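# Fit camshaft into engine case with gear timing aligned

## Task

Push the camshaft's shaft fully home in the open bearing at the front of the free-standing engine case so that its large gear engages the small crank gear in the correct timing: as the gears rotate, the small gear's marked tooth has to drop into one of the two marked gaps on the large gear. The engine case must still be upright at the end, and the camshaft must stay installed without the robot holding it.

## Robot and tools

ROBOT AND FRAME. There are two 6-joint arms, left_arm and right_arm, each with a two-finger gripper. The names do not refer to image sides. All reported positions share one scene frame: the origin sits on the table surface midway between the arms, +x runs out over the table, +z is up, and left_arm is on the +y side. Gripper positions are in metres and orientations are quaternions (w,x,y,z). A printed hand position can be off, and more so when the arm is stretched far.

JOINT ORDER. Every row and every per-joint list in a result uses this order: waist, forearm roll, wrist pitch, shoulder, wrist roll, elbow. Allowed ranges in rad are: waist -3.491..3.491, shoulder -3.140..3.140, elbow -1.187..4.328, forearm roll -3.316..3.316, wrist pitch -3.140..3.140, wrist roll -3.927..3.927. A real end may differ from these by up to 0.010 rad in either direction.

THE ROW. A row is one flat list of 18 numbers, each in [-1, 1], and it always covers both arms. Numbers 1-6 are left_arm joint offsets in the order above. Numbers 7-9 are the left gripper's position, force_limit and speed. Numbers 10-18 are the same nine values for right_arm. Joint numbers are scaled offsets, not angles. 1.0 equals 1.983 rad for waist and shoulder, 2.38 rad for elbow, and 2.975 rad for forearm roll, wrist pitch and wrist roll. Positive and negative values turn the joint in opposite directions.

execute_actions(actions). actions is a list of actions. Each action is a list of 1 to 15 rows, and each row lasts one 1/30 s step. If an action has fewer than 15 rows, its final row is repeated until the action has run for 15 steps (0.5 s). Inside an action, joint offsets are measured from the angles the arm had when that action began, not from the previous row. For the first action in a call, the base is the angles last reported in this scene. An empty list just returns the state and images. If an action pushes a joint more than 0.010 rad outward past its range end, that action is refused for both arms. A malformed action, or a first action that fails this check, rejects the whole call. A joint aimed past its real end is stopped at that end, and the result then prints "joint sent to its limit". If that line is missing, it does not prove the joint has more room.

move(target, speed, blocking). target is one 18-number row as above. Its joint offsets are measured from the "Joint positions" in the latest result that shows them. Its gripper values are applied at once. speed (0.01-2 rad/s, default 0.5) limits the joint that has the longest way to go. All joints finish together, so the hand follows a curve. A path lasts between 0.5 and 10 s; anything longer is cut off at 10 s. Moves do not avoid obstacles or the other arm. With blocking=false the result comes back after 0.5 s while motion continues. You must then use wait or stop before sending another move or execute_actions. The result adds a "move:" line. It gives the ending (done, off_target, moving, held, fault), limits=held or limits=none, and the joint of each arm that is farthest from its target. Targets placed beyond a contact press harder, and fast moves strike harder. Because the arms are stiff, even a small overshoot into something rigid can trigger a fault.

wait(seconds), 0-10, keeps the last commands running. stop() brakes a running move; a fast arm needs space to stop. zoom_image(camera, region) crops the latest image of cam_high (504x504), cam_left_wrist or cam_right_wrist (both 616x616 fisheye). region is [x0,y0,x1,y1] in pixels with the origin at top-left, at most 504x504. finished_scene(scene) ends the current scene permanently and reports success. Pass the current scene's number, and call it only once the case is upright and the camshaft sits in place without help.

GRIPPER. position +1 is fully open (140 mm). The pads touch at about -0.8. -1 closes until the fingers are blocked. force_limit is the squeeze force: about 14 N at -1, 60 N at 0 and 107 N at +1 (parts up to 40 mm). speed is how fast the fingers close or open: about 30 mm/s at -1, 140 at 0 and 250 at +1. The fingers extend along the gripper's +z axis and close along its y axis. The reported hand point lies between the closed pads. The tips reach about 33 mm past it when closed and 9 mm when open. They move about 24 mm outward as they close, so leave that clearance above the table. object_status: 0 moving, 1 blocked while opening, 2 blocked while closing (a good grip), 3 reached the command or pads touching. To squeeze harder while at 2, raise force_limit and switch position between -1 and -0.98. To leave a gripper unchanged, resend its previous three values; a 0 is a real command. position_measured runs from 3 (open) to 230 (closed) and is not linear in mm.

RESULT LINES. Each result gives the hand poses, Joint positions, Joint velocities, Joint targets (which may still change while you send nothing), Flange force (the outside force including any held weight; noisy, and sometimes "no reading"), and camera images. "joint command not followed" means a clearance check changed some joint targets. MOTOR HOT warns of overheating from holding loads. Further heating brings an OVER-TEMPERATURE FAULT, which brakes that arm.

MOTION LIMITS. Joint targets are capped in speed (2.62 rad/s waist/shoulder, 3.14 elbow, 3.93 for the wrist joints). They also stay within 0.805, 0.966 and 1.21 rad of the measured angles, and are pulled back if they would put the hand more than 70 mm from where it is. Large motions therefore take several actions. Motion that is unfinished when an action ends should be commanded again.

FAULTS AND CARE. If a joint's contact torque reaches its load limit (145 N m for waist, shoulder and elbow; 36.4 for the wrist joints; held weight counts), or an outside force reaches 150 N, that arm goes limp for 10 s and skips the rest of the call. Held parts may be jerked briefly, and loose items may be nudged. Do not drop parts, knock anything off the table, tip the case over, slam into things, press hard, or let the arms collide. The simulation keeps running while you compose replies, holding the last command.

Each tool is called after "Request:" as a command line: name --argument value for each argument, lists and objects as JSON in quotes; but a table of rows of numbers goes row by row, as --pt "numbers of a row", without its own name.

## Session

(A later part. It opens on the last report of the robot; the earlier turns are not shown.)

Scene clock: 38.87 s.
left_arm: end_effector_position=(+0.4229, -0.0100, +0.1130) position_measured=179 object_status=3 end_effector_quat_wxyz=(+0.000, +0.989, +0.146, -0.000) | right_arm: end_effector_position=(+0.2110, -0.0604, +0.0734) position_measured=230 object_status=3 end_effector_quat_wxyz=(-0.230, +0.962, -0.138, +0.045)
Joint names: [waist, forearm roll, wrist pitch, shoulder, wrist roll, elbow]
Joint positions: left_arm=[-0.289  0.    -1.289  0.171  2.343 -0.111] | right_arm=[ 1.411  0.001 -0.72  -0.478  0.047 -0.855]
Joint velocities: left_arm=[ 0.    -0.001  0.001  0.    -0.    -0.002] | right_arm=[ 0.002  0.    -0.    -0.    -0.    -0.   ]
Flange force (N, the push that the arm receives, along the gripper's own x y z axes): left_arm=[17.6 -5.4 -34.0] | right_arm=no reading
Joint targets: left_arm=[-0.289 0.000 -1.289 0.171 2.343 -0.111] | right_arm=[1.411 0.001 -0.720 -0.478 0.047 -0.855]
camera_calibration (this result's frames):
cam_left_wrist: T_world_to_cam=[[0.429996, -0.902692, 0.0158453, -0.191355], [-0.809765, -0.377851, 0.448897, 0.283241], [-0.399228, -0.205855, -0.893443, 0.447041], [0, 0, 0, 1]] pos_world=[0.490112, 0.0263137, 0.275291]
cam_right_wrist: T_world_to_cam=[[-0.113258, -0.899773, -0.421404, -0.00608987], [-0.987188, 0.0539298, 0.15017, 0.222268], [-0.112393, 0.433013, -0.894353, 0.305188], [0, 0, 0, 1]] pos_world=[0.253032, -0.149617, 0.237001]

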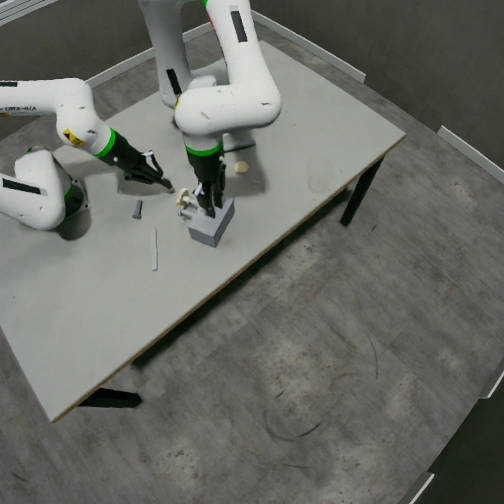

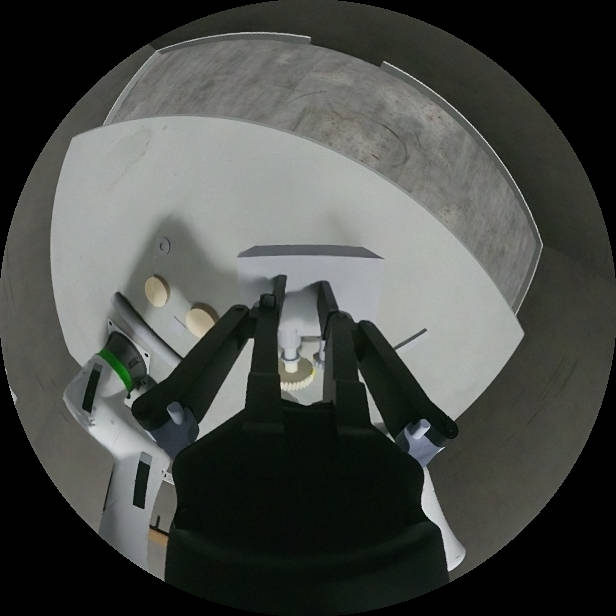

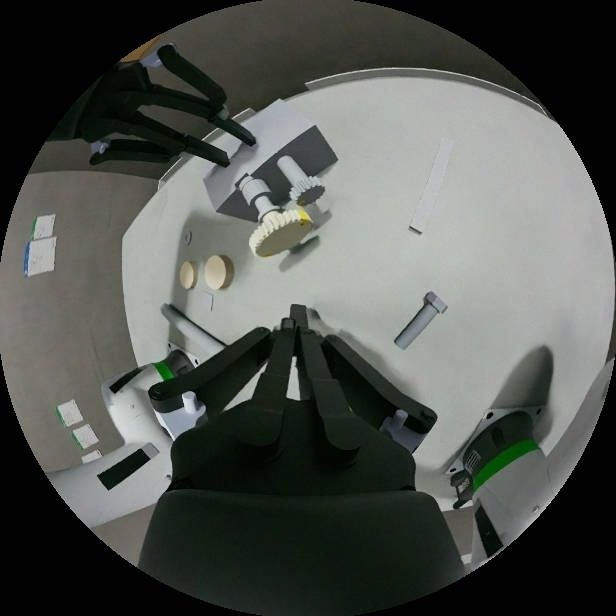

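Request:
move --target '[0,0,0,0,0,0,-0.4,0,0,-0.062,0,-0.170,0.230,-0.243,0.205,-0.85,-1,1]'

Request:
move --target '[0,0,0,0,0,0,-0.4,0,0,-0.014,0,-0.001,0.025,0.0095,0.0224,-0.85,-1,1]' --speed 0.05

Request:
move --target '[0,0,0,0,0,0,-0.4,0,0,0,0,0,0,0,0,-0.35,-1,-1]'

Scene clock: 41.27 s.
left_arm: end_effector_position=(+0.4229, -0.0100, +0.1130) position_measured=179 object_status=3 end_effector_quat_wxyz=(+0.000, +0.989, +0.146, -0.000) | right_arm: end_effector_position=(+0.2568, -0.0733, +0.0929) position_measured=230 object_status=3 end_effector_quat_wxyz=(+0.000, +0.844, -0.536, +0.000)
Joint names: [waist, forearm roll, wrist pitch, shoulder, wrist roll, elbow]
Joint positions: left_arm=[-0.289  0.    -1.289  0.171  2.343 -0.111] | right_arm=[ 1.288  0.001 -1.226 -0.022 -0.676 -0.367]
Joint velocities: left_arm=[ 0.001  0.    -0.    -0.001  0.001  0.001] | right_arm=[ 0.    -0.    -0.001  0.    -0.     0.   ]
Flange force (N, the push that the arm receives, along the gripper's own x y z axes): left_arm=[18.6 -3.1 -32.8] | right_arm=[0.5 -4.1 -2.1]
Joint targets: left_arm=[-0.289 0.000 -1.289 0.171 2.343 -0.111] | right_arm=[1.288 0.001 -1.226 -0.022 -0.676 -0.367]
move: done; limits=none; left_arm: farthest joint: the waist, 0.000 radians from its target (0.000 radians at the start); right_arm: farthest joint: the waist, 0.000 radians from its target (0.123 radians at the start)
camera_calibration (this result's frames):
cam_left_wrist: T_world_to_cam=[[0.429996, -0.902692, 0.0158452, -0.191355], [-0.809765, -0.377851, 0.448897, 0.283241], [-0.399228, -0.205855, -0.893443, 0.447041], [0, 0, 0, 1]] pos_world=[0.490112, 0.0263137, 0.275291]
cam_right_wrist: T_world_to_cam=[[-0.836147, -0.547707, 0.0295957, 0.165206], [-0.523151, 0.812549, 0.257056, 0.191849], [-0.16484, 0.199454, -0.965943, 0.336327], [0, 0, 0, 1]] pos_world=[0.293943, -0.132484, 0.270668]

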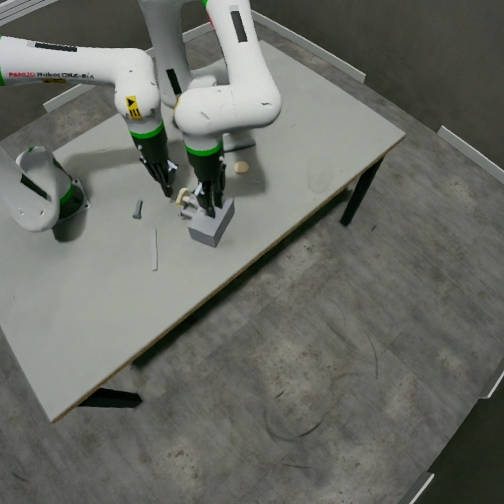

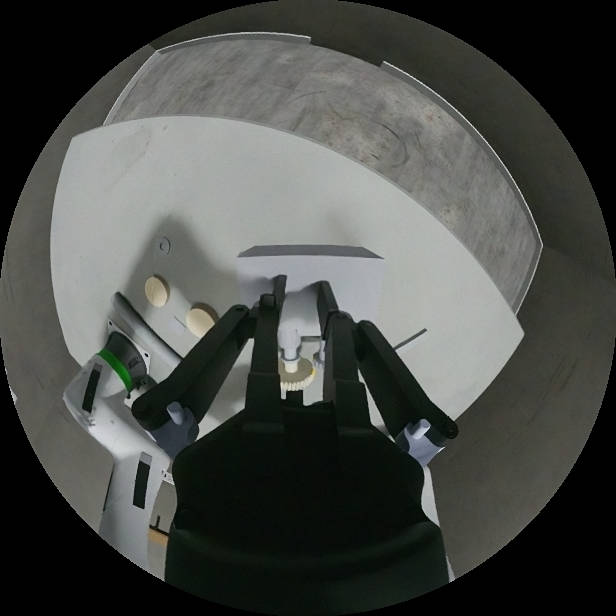

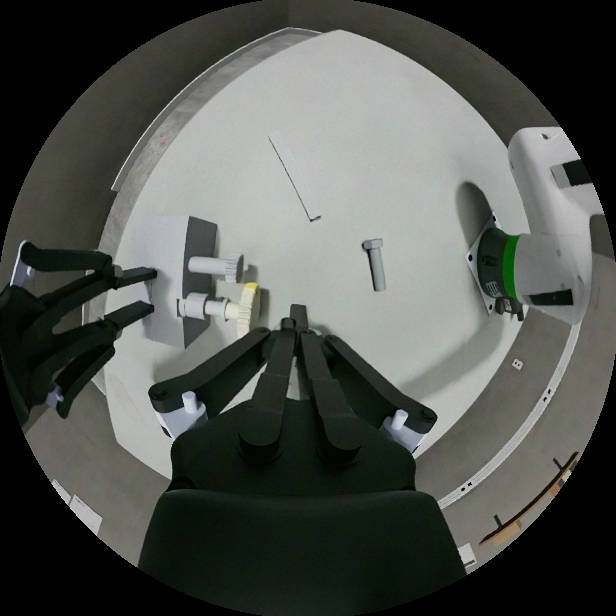

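Scene clock: 42.60 s.
left_arm: end_effector_position=(+0.4229, -0.0100, +0.1130) position_measured=179 object_status=3 end_effector_quat_wxyz=(+0.000, +0.989, +0.146, -0.000) | right_arm: end_effector_position=(+0.2748, -0.0628, +0.0943) position_measured=230 object_status=3 end_effector_quat_wxyz=(-0.000, +0.844, -0.536, +0.000)
Joint names: [waist, forearm roll, wrist pitch, shoulder, wrist roll, elbow]
Joint positions: left_arm=[-0.289  0.    -1.289  0.171  2.343 -0.111] | right_arm=[ 1.26   0.001 -1.229  0.028 -0.648 -0.314]
Joint velocities: left_arm=[-0.    -0.001 -0.001 -0.     0.     0.001] | right_arm=[-0.     0.    -0.001  0.    -0.     0.   ]
Flange force (N, the push that the arm receives, along the gripper's own x y z axes): left_arm=[18.3 -4.3 -32.7] | right_arm=[-1.5 -4.1 -2.0]
Joint targets: left_arm=[-0.289 0.000 -1.289 0.171 2.343 -0.111] | right_arm=[1.260 0.001 -1.229 0.028 -0.648 -0.314]
move: done; limits=none; left_arm: farthest joint: the waist, 0.000 radians from its target (0.000 radians at the start); right_arm: farthest joint: the waist, 0.000 radians from its target (0.027 radians at the start)
camera_calibration (this result's frames):
cam_left_wrist: T_world_to_cam=[[0.429997, -0.902691, 0.0158452, -0.191355], [-0.809765, -0.377852, 0.448897, 0.283241], [-0.399228, -0.205855, -0.893443, 0.447041], [0, 0, 0, 1]] pos_world=[0.490112, 0.0263138, 0.275291]
cam_right_wrist: T_world_to_cam=[[-0.835883, -0.548142, 0.0289672, 0.185913], [-0.523638, 0.812119, 0.257421, 0.192413], [-0.164628, 0.200005, -0.965865, 0.338564], [0, 0, 0, 1]] pos_world=[0.311893, -0.12207, 0.27209]

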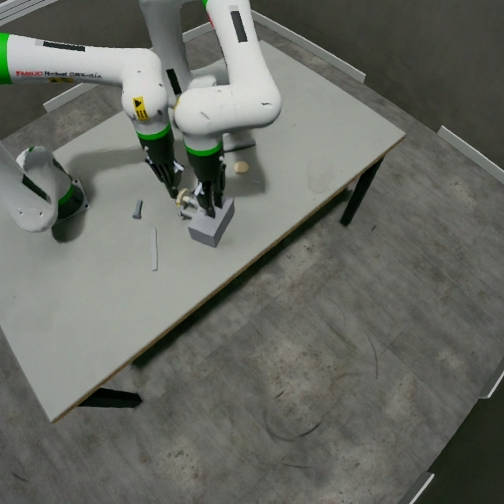

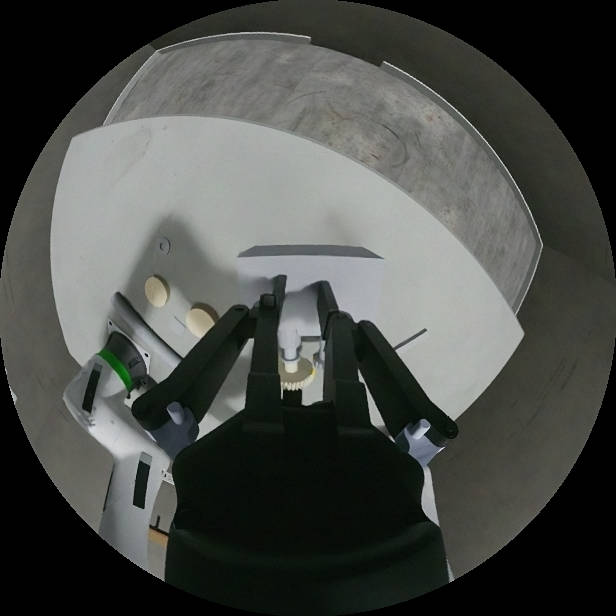

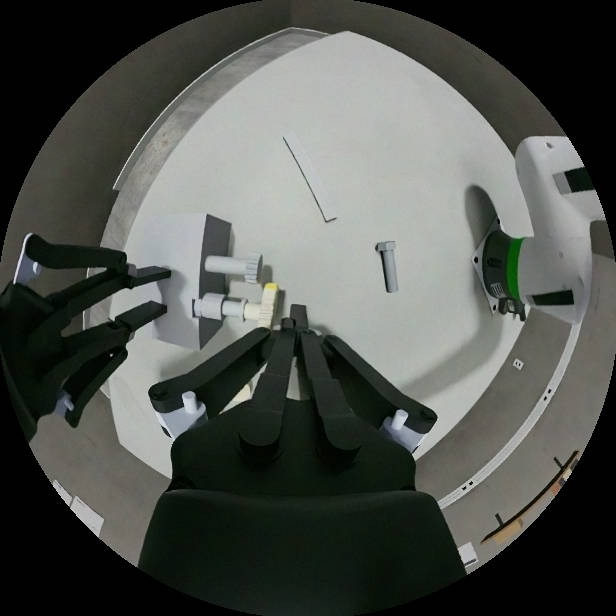

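Scene clock: 44.00 s.
left_arm: end_effector_position=(+0.4229, -0.0100, +0.1130) position_measured=179 object_status=3 end_effector_quat_wxyz=(+0.000, +0.989, +0.146, -0.000) | right_arm: end_effector_position=(+0.2748, -0.0628, +0.0943) position_measured=173 object_status=0 end_effector_quat_wxyz=(-0.000, +0.844, -0.536, +0.000)
Joint names: [waist, forearm roll, wrist pitch, shoulder, wrist roll, elbow]
Joint positions: left_arm=[-0.289  0.    -1.289  0.171  2.343 -0.111] | right_arm=[ 1.26   0.001 -1.229  0.028 -0.648 -0.314]
Joint velocities: left_arm=[-0.001 -0.001 -0.001 -0.001  0.     0.   ] | right_arm=[-0.     0.001  0.     0.     0.     0.   ]
Flange force (N, the push that the arm receives, along the gripper's own x y z axes): left_arm=[19.6 1.0 -31.5] | right_arm=[0.7 -2.2 -1.2]
Joint targets: left_arm=[-0.289 0.000 -1.289 0.171 2.343 -0.111] | right_arm=[1.260 0.001 -1.229 0.028 -0.648 -0.314]
move: done; limits=none; left_arm: farthest joint: the waist, 0.000 radians from its target (0.000 radians at the start); right_arm: farthest joint: the waist, 0.000 radians from its target (0.000 radians at the start)
camera_calibration (this result's frames):
cam_left_wrist: T_world_to_cam=[[0.429997, -0.902691, 0.0158449, -0.191355], [-0.809765, -0.377852, 0.448897, 0.283241], [-0.399229, -0.205855, -0.893443, 0.447041], [0, 0, 0, 1]] pos_world=[0.490112, 0.0263138, 0.275291]
cam_right_wrist: T_world_to_cam=[[-0.835883, -0.548141, 0.0289937, 0.185902], [-0.523634, 0.812127, 0.257406, 0.192419], [-0.164641, 0.199979, -0.965868, 0.338567], [0, 0, 0, 1]] pos_world=[0.311892, -0.122074, 0.272092]

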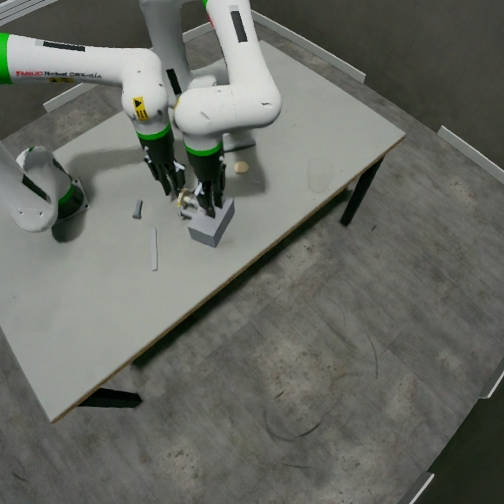

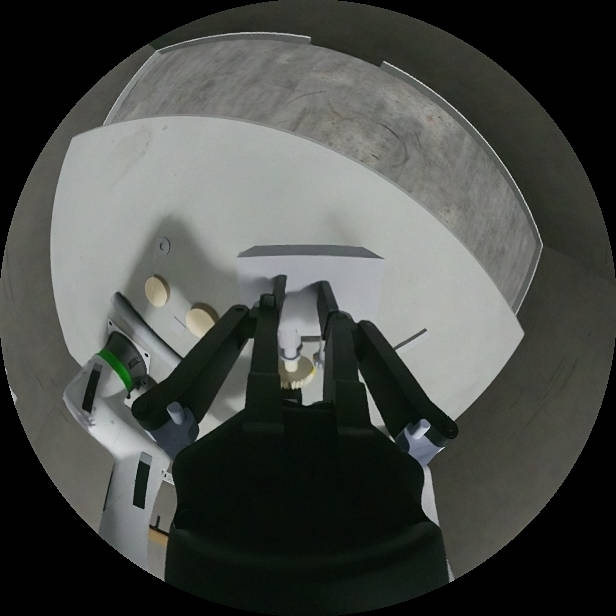

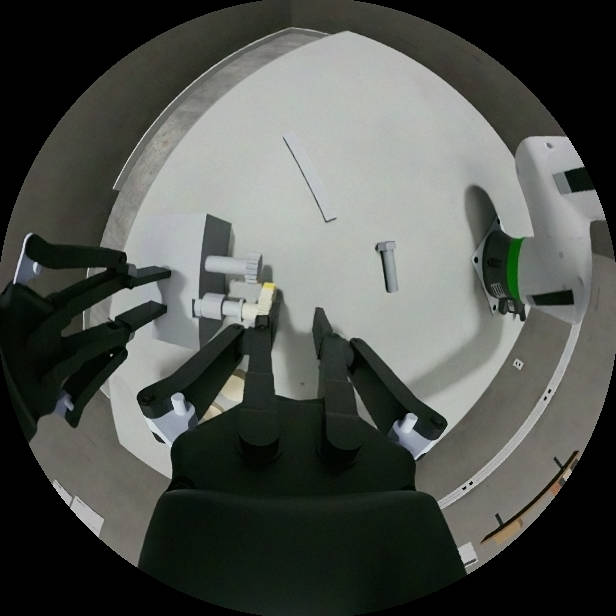

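Request:
move --target '[0,0,0,0,0,0,-0.4,0,0,0,0,0,0,0,0,0.2,-1,-1]'

Request:
move --target '[0,0,0,0,0,0,-0.4,0,0,0,0,0,0,0,0,-0.85,-1,1]'

Request:
move --target '[0,0,0,0,0,0,-0.4,0,0,0.076,0,0.171,-0.255,0.2336,-0.2273,-0.85,-1,1]'

Request:
zoom_image --camera "cam_right_wrist" --region '[230,160,340,270]'

Scene clock: 45.70 s.
left_arm: end_effector_position=(+0.4229, -0.0100, +0.1130) position_measured=179 object_status=3 end_effector_quat_wxyz=(+0.000, +0.989, +0.146, -0.000) | right_arm: end_effector_position=(+0.2746, -0.0631, +0.0943) position_measured=109 object_status=1 end_effector_quat_wxyz=(+0.000, +0.844, -0.536, +0.000)
Joint names: [waist, forearm roll, wrist pitch, shoulder, wrist roll, elbow]
Joint positions: left_arm=[-0.289  0.    -1.289  0.171  2.343 -0.111] | right_arm=[ 1.26   0.001 -1.23   0.028 -0.648 -0.314]
Joint velocities: left_arm=[-0.  0.  0.  0. -0. -0.] | right_arm=[ 0.    -0.001  0.002 -0.     0.    -0.   ]
Flange force (N, the push that the arm receives, along the gripper's own x y z axes): left_arm=[19.0 -1.0 -34.0] | right_arm=[-2.7 31.1 -6.4]
Joint targets: left_arm=[-0.289 0.000 -1.289 0.171 2.343 -0.111] | right_arm=[1.260 0.001 -1.229 0.028 -0.648 -0.314]
move: done; limits=none; left_arm: farthest joint: the waist, 0.000 radians from its target (0.000 radians at the start); right_arm: farthest joint: the wrist pitch, 0.001 radians from its target (0.000 radians at the start)
camera_calibration (this result's frames):
cam_left_wrist: T_world_to_cam=[[0.429996, -0.902692, 0.0158451, -0.191355], [-0.809765, -0.377852, 0.448897, 0.283241], [-0.399229, -0.205855, -0.893443, 0.447041], [0, 0, 0, 1]] pos_world=[0.490112, 0.0263137, 0.275291]
cam_right_wrist: T_world_to_cam=[[-0.835895, -0.548084, 0.0297283, 0.185573], [-0.523475, 0.812311, 0.257148, 0.192512], [-0.165087, 0.199387, -0.965915, 0.338653], [0, 0, 0, 1]] pos_world=[0.311802, -0.122193, 0.272089]

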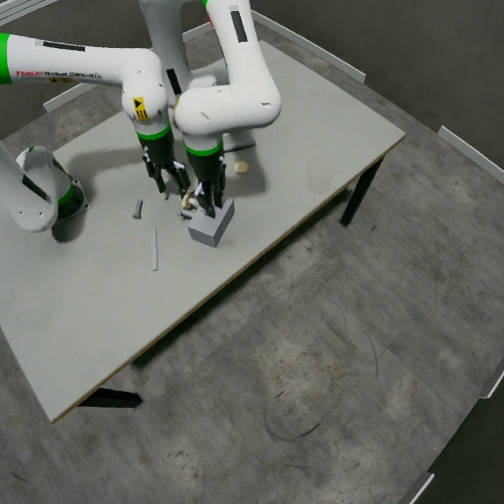

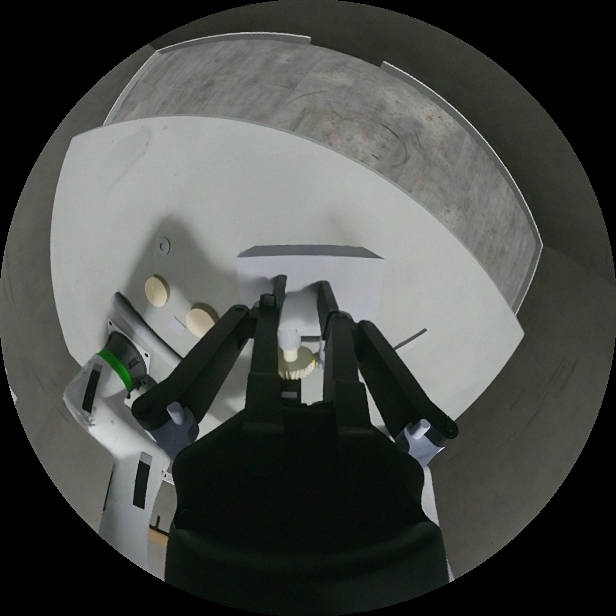

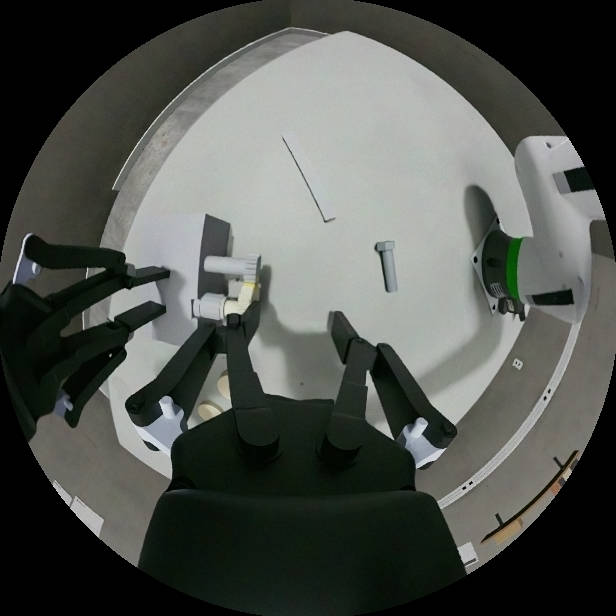

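Scene clock: 46.23 s.
left_arm: end_effector_position=(+0.4229, -0.0100, +0.1130) position_measured=179 object_status=3 end_effector_quat_wxyz=(+0.000, +0.989, +0.146, -0.000) | right_arm: end_effector_position=(+0.2746, -0.0631, +0.0943) position_measured=230 object_status=3 end_effector_quat_wxyz=(+0.000, +0.844, -0.536, +0.000)
Joint names: [waist, forearm roll, wrist pitch, shoulder, wrist roll, elbow]
Joint positions: left_arm=[-0.289  0.    -1.289  0.171  2.343 -0.111] | right_arm=[ 1.26   0.001 -1.23   0.028 -0.648 -0.314]
Joint velocities: left_arm=[-0.     0.    -0.001  0.001 -0.    -0.   ] | right_arm=[ 0.001 -0.001 -0.001  0.     0.001 -0.   ]
Flange force (N, the push that the arm receives, along the gripper's own x y z axes): left_arm=[17.0 -1.7 -34.0] | right_arm=[-0.1 -2.1 -0.7]
Joint targets: left_arm=[-0.289 0.000 -1.289 0.171 2.343 -0.111] | right_arm=[1.260 0.001 -1.230 0.028 -0.648 -0.314]
move: done; limits=none; left_arm: farthest joint: the waist, 0.000 radians from its target (0.000 radians at the start); right_arm: farthest joint: the waist, 0.000 radians from its target (0.000 radians at the start)
camera_calibration (this result's frames):
cam_left_wrist: T_world_to_cam=[[0.429997, -0.902691, 0.0158454, -0.191355], [-0.809765, -0.377852, 0.448897, 0.283241], [-0.399228, -0.205855, -0.893443, 0.447041], [0, 0, 0, 1]] pos_world=[0.490112, 0.0263138, 0.275292]
cam_right_wrist: T_world_to_cam=[[-0.835912, -0.548056, 0.0297598, 0.185586], [-0.523444, 0.812336, 0.25713, 0.192524], [-0.165097, 0.199361, -0.965918, 0.338631], [0, 0, 0, 1]] pos_world=[0.311816, -0.122193, 0.272063]

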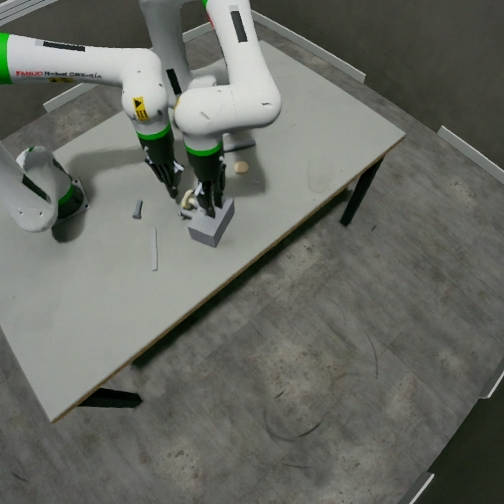

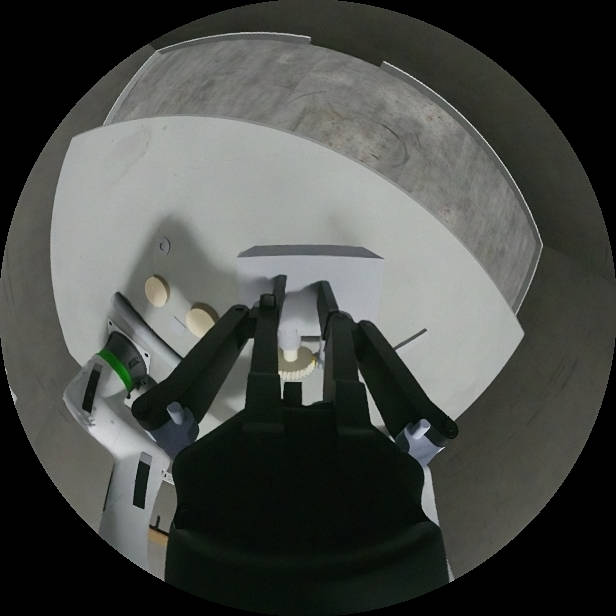

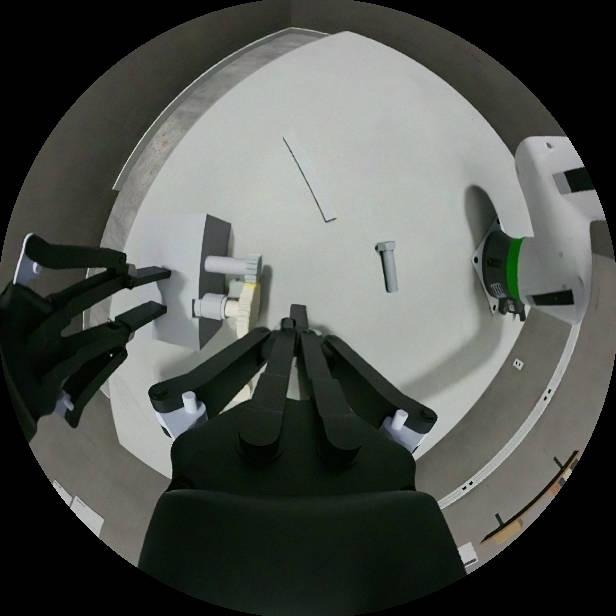

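Scene clock: 48.00 s.
left_arm: end_effector_position=(+0.4229, -0.0100, +0.1130) position_measured=179 object_status=3 end_effector_quat_wxyz=(+0.000, +0.989, +0.146, -0.000) | right_arm: end_effector_position=(+0.2109, -0.0605, +0.0734) position_measured=230 object_status=3 end_effector_quat_wxyz=(-0.230, +0.962, -0.138, +0.044)
Joint names: [waist, forearm roll, wrist pitch, shoulder, wrist roll, elbow]
Joint positions: left_arm=[-0.289  0.    -1.289  0.171  2.343 -0.111] | right_arm=[ 1.411  0.001 -0.721 -0.478  0.047 -0.855]
Joint velocities: left_arm=[-0.    -0.001  0.001  0.     0.     0.   ] | right_arm=[ 0.    -0.001 -0.001 -0.    -0.    -0.001]
Flange force (N, the push that the arm receives, along the gripper's own x y z axes): left_arm=[18.2 -7.3 -33.3] | right_arm=no reading
Joint targets: left_arm=[-0.289 0.000 -1.289 0.171 2.343 -0.111] | right_arm=[1.411 0.001 -0.721 -0.478 0.047 -0.855]
move: done; limits=none; left_arm: farthest joint: the waist, 0.000 radians from its target (0.000 radians at the start); right_arm: farthest joint: the waist, 0.000 radians from its target (0.151 radians at the start)
camera_calibration (this result's frames):
cam_left_wrist: T_world_to_cam=[[0.429997, -0.902691, 0.0158452, -0.191355], [-0.809765, -0.377852, 0.448897, 0.283241], [-0.399228, -0.205855, -0.893443, 0.447041], [0, 0, 0, 1]] pos_world=[0.490112, 0.0263138, 0.275291]
cam_right_wrist: T_world_to_cam=[[-0.113182, -0.900028, -0.420879, -0.0062998], [-0.987168, 0.0538384, 0.150337, 0.222189], [-0.112648, 0.432494, -0.894572, 0.305244], [0, 0, 0, 1]] pos_world=[0.25301, -0.149648, 0.237008]

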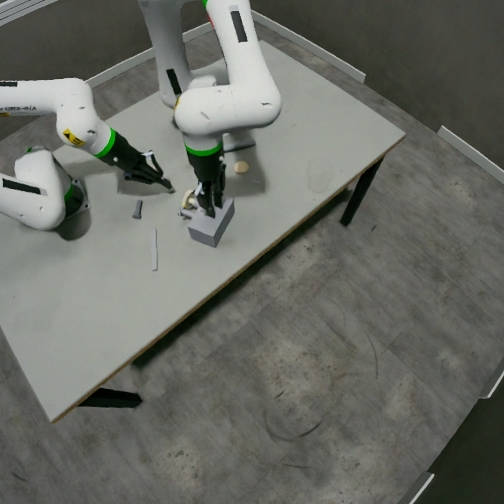

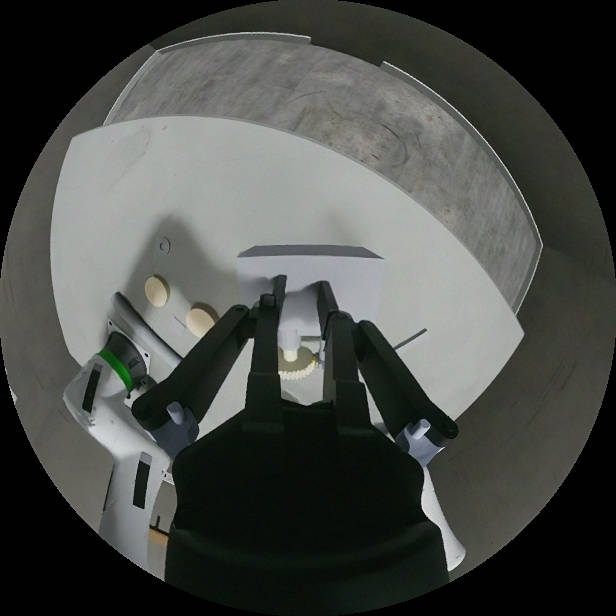

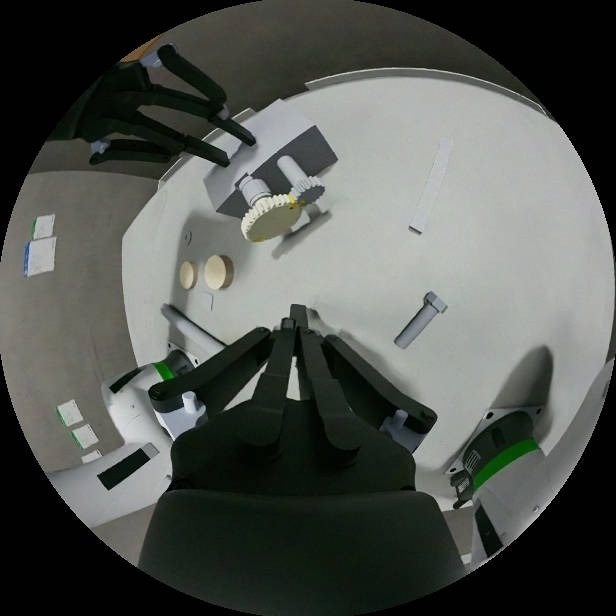

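Region (230, 160, 340, 270) of cam_right_wrist's 616x616 image, scaled by 4.582, with more detail than that image has.

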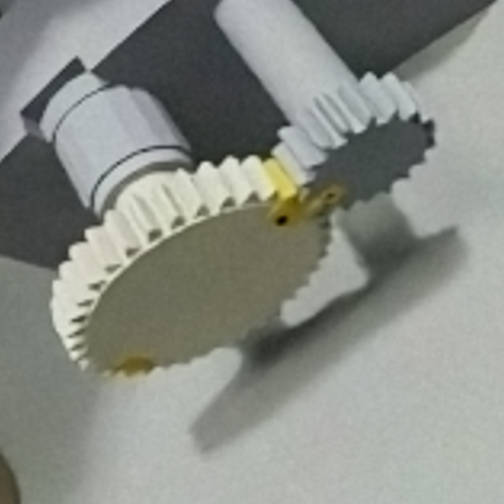

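Request:
move --target '[0,0,0,0,0,0,-0.4,0,0,-0.076,0,-0.210,0.2365,-0.2336,0.2597,-0.4,-1,1]'

Request:
move --target '[0,0,0,0,0,0,-0.4,0,0,-0.0333,0,-0.0017,0.06,0.0225,0.0534,-0.4,-1,1]' --speed 0.15

Scene clock: 50.10 s.
left_arm: end_effector_position=(+0.4229, -0.0100, +0.1130) position_measured=179 object_status=3 end_effector_quat_wxyz=(+0.000, +0.989, +0.146, -0.000) | right_arm: end_effector_position=(+0.2737, -0.0649, +0.1414) position_measured=179 object_status=3 end_effector_quat_wxyz=(+0.002, +0.844, -0.536, +0.000)
Joint names: [waist, forearm roll, wrist pitch, shoulder, wrist roll, elbow]
Joint positions: left_arm=[-0.289  0.    -1.289  0.171  2.343 -0.111] | right_arm=[ 1.26   0.001 -1.346 -0.009 -0.648 -0.237]
Joint velocities: left_arm=[ 0.001  0.     0.    -0.    -0.     0.001] | right_arm=[-0.    -0.001 -0.002  0.     0.001  0.001]
Flange force (N, the push that the arm receives, along the gripper's own x y z axes): left_arm=[18.7 -4.7 -33.0] | right_arm=[0.8 -3.9 -2.2]
Joint targets: left_arm=[-0.289 0.000 -1.289 0.171 2.343 -0.111] | right_arm=[1.260 0.001 -1.346 -0.009 -0.648 -0.237]
move: done; limits=none; left_arm: farthest joint: the waist, 0.000 radians from its target (0.000 radians at the start); right_arm: farthest joint: the waist, 0.000 radians from its target (0.150 radians at the start)
camera_calibration (this result's frames):
cam_left_wrist: T_world_to_cam=[[0.429997, -0.902691, 0.0158453, -0.191355], [-0.809765, -0.377852, 0.448897, 0.283241], [-0.399228, -0.205855, -0.893443, 0.447041], [0, 0, 0, 1]] pos_world=[0.490112, 0.0263138, 0.275291]
cam_right_wrist: T_world_to_cam=[[-0.835914, -0.547944, 0.0316975, 0.182085], [-0.52313, 0.812873, 0.256072, 0.181514], [-0.166079, 0.197472, -0.966138, 0.384494], [0, 0, 0, 1]] pos_world=[0.31102, -0.123702, 0.319222]

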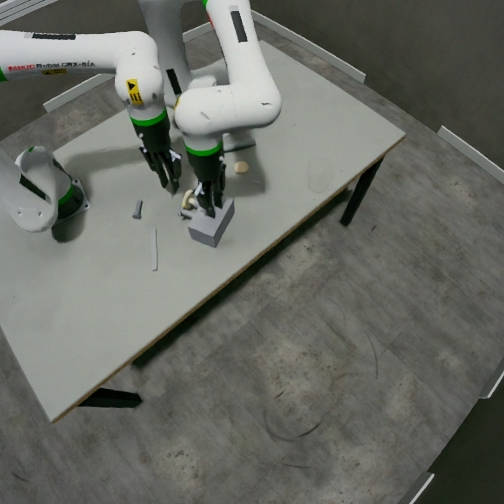

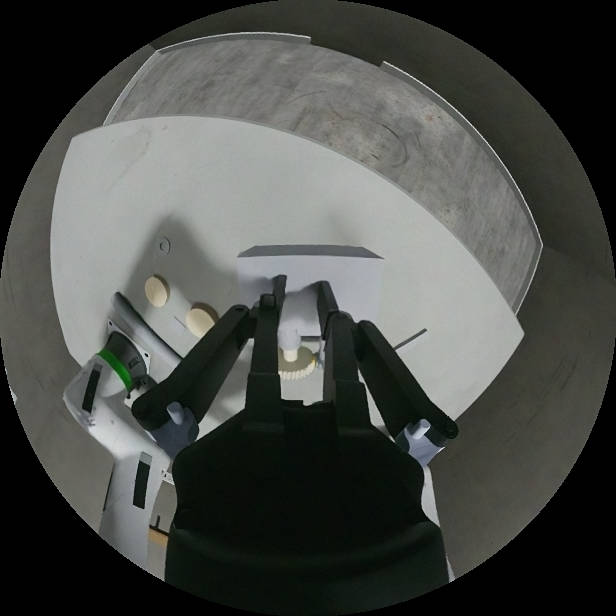

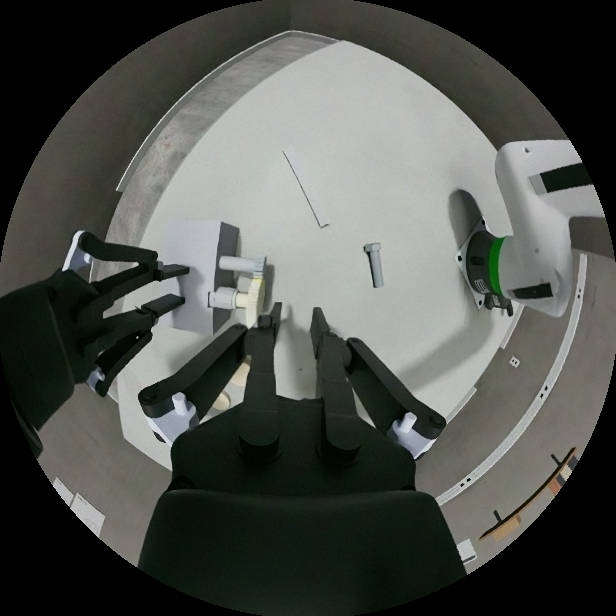

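Scene clock: 51.20 s.
left_arm: end_effector_position=(+0.4229, -0.0100, +0.1130) position_measured=179 object_status=3 end_effector_quat_wxyz=(+0.000, +0.989, +0.146, -0.000) | right_arm: end_effector_position=(+0.3137, -0.0454, +0.1425) position_measured=179 object_status=3 end_effector_quat_wxyz=(+0.000, +0.844, -0.536, +0.000)
Joint names: [waist, forearm roll, wrist pitch, shoulder, wrist roll, elbow]
Joint positions: left_arm=[-0.289  0.    -1.289  0.171  2.343 -0.111] | right_arm=[ 1.202  0.001 -1.35   0.095 -0.589 -0.126]
Joint velocities: left_arm=[ 0.001  0.    -0.    -0.    -0.    -0.001] | right_arm=[ 0.    -0.001  0.001 -0.001 -0.003 -0.   ]
Flange force (N, the push that the arm receives, along the gripper's own x y z axes): left_arm=[18.2 -5.6 -32.3] | right_arm=[0.8 -0.6 -1.5]
Joint targets: left_arm=[-0.289 0.000 -1.289 0.171 2.343 -0.111] | right_arm=[1.202 0.001 -1.350 0.095 -0.589 -0.126]
move: held (right_arm); limits=held; held on 8 of 33 steps (right_arm), including the last (right_arm); left_arm: farthest joint: the waist, 0.000 radians from its target (0.000 radians at the start); right_arm: farthest joint: the elbow, 0.016 radians from its target (0.127 radians at the start)
joint command not followed: on one or more control steps a check withheld the commanded joint targets of the right arm, and it was not sent them on those steps. On the call's last step the targets were still withheld.
cause: the commanded joint targets would bring a part of the robot too close to another arm (a part of this arm just beyond the wrist pitch and a part of the other arm just beyond the wrist pitch); next, command targets that bring no part of the robot closer to that arm.
camera_calibration (this result's frames):
cam_left_wrist: T_world_to_cam=[[0.429997, -0.902691, 0.0158452, -0.191355], [-0.809765, -0.377852, 0.448897, 0.283241], [-0.399228, -0.205855, -0.893443, 0.447041], [0, 0, 0, 1]] pos_world=[0.490112, 0.0263138, 0.275291]
cam_right_wrist: T_world_to_cam=[[-0.835545, -0.548627, 0.0295357, 0.226328], [-0.524028, 0.811929, 0.257228, 0.186375], [-0.165103, 0.199448, -0.965899, 0.388121], [0, 0, 0, 1]] pos_world=[0.350853, -0.104564, 0.32026]

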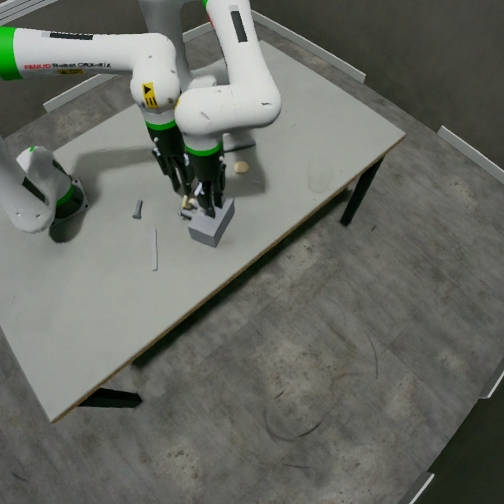

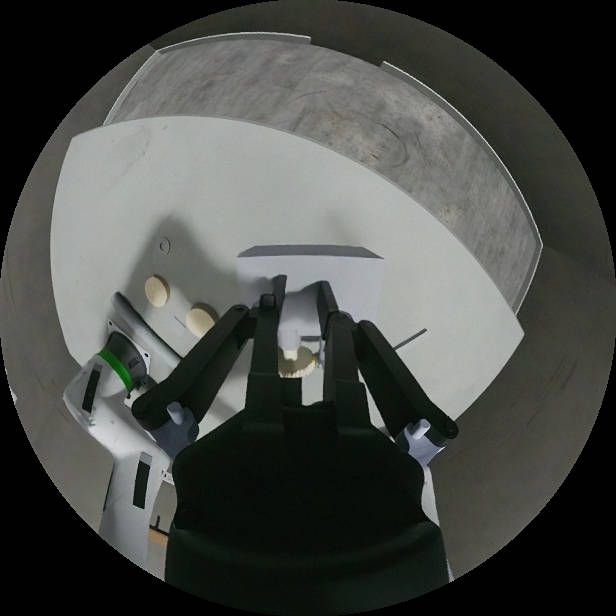

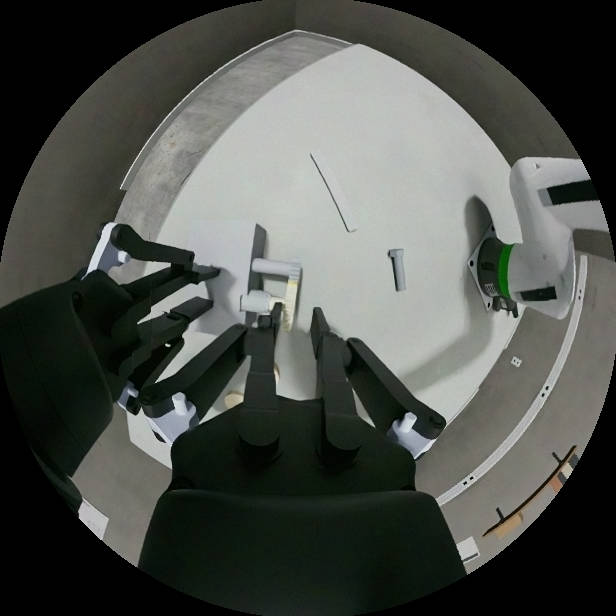

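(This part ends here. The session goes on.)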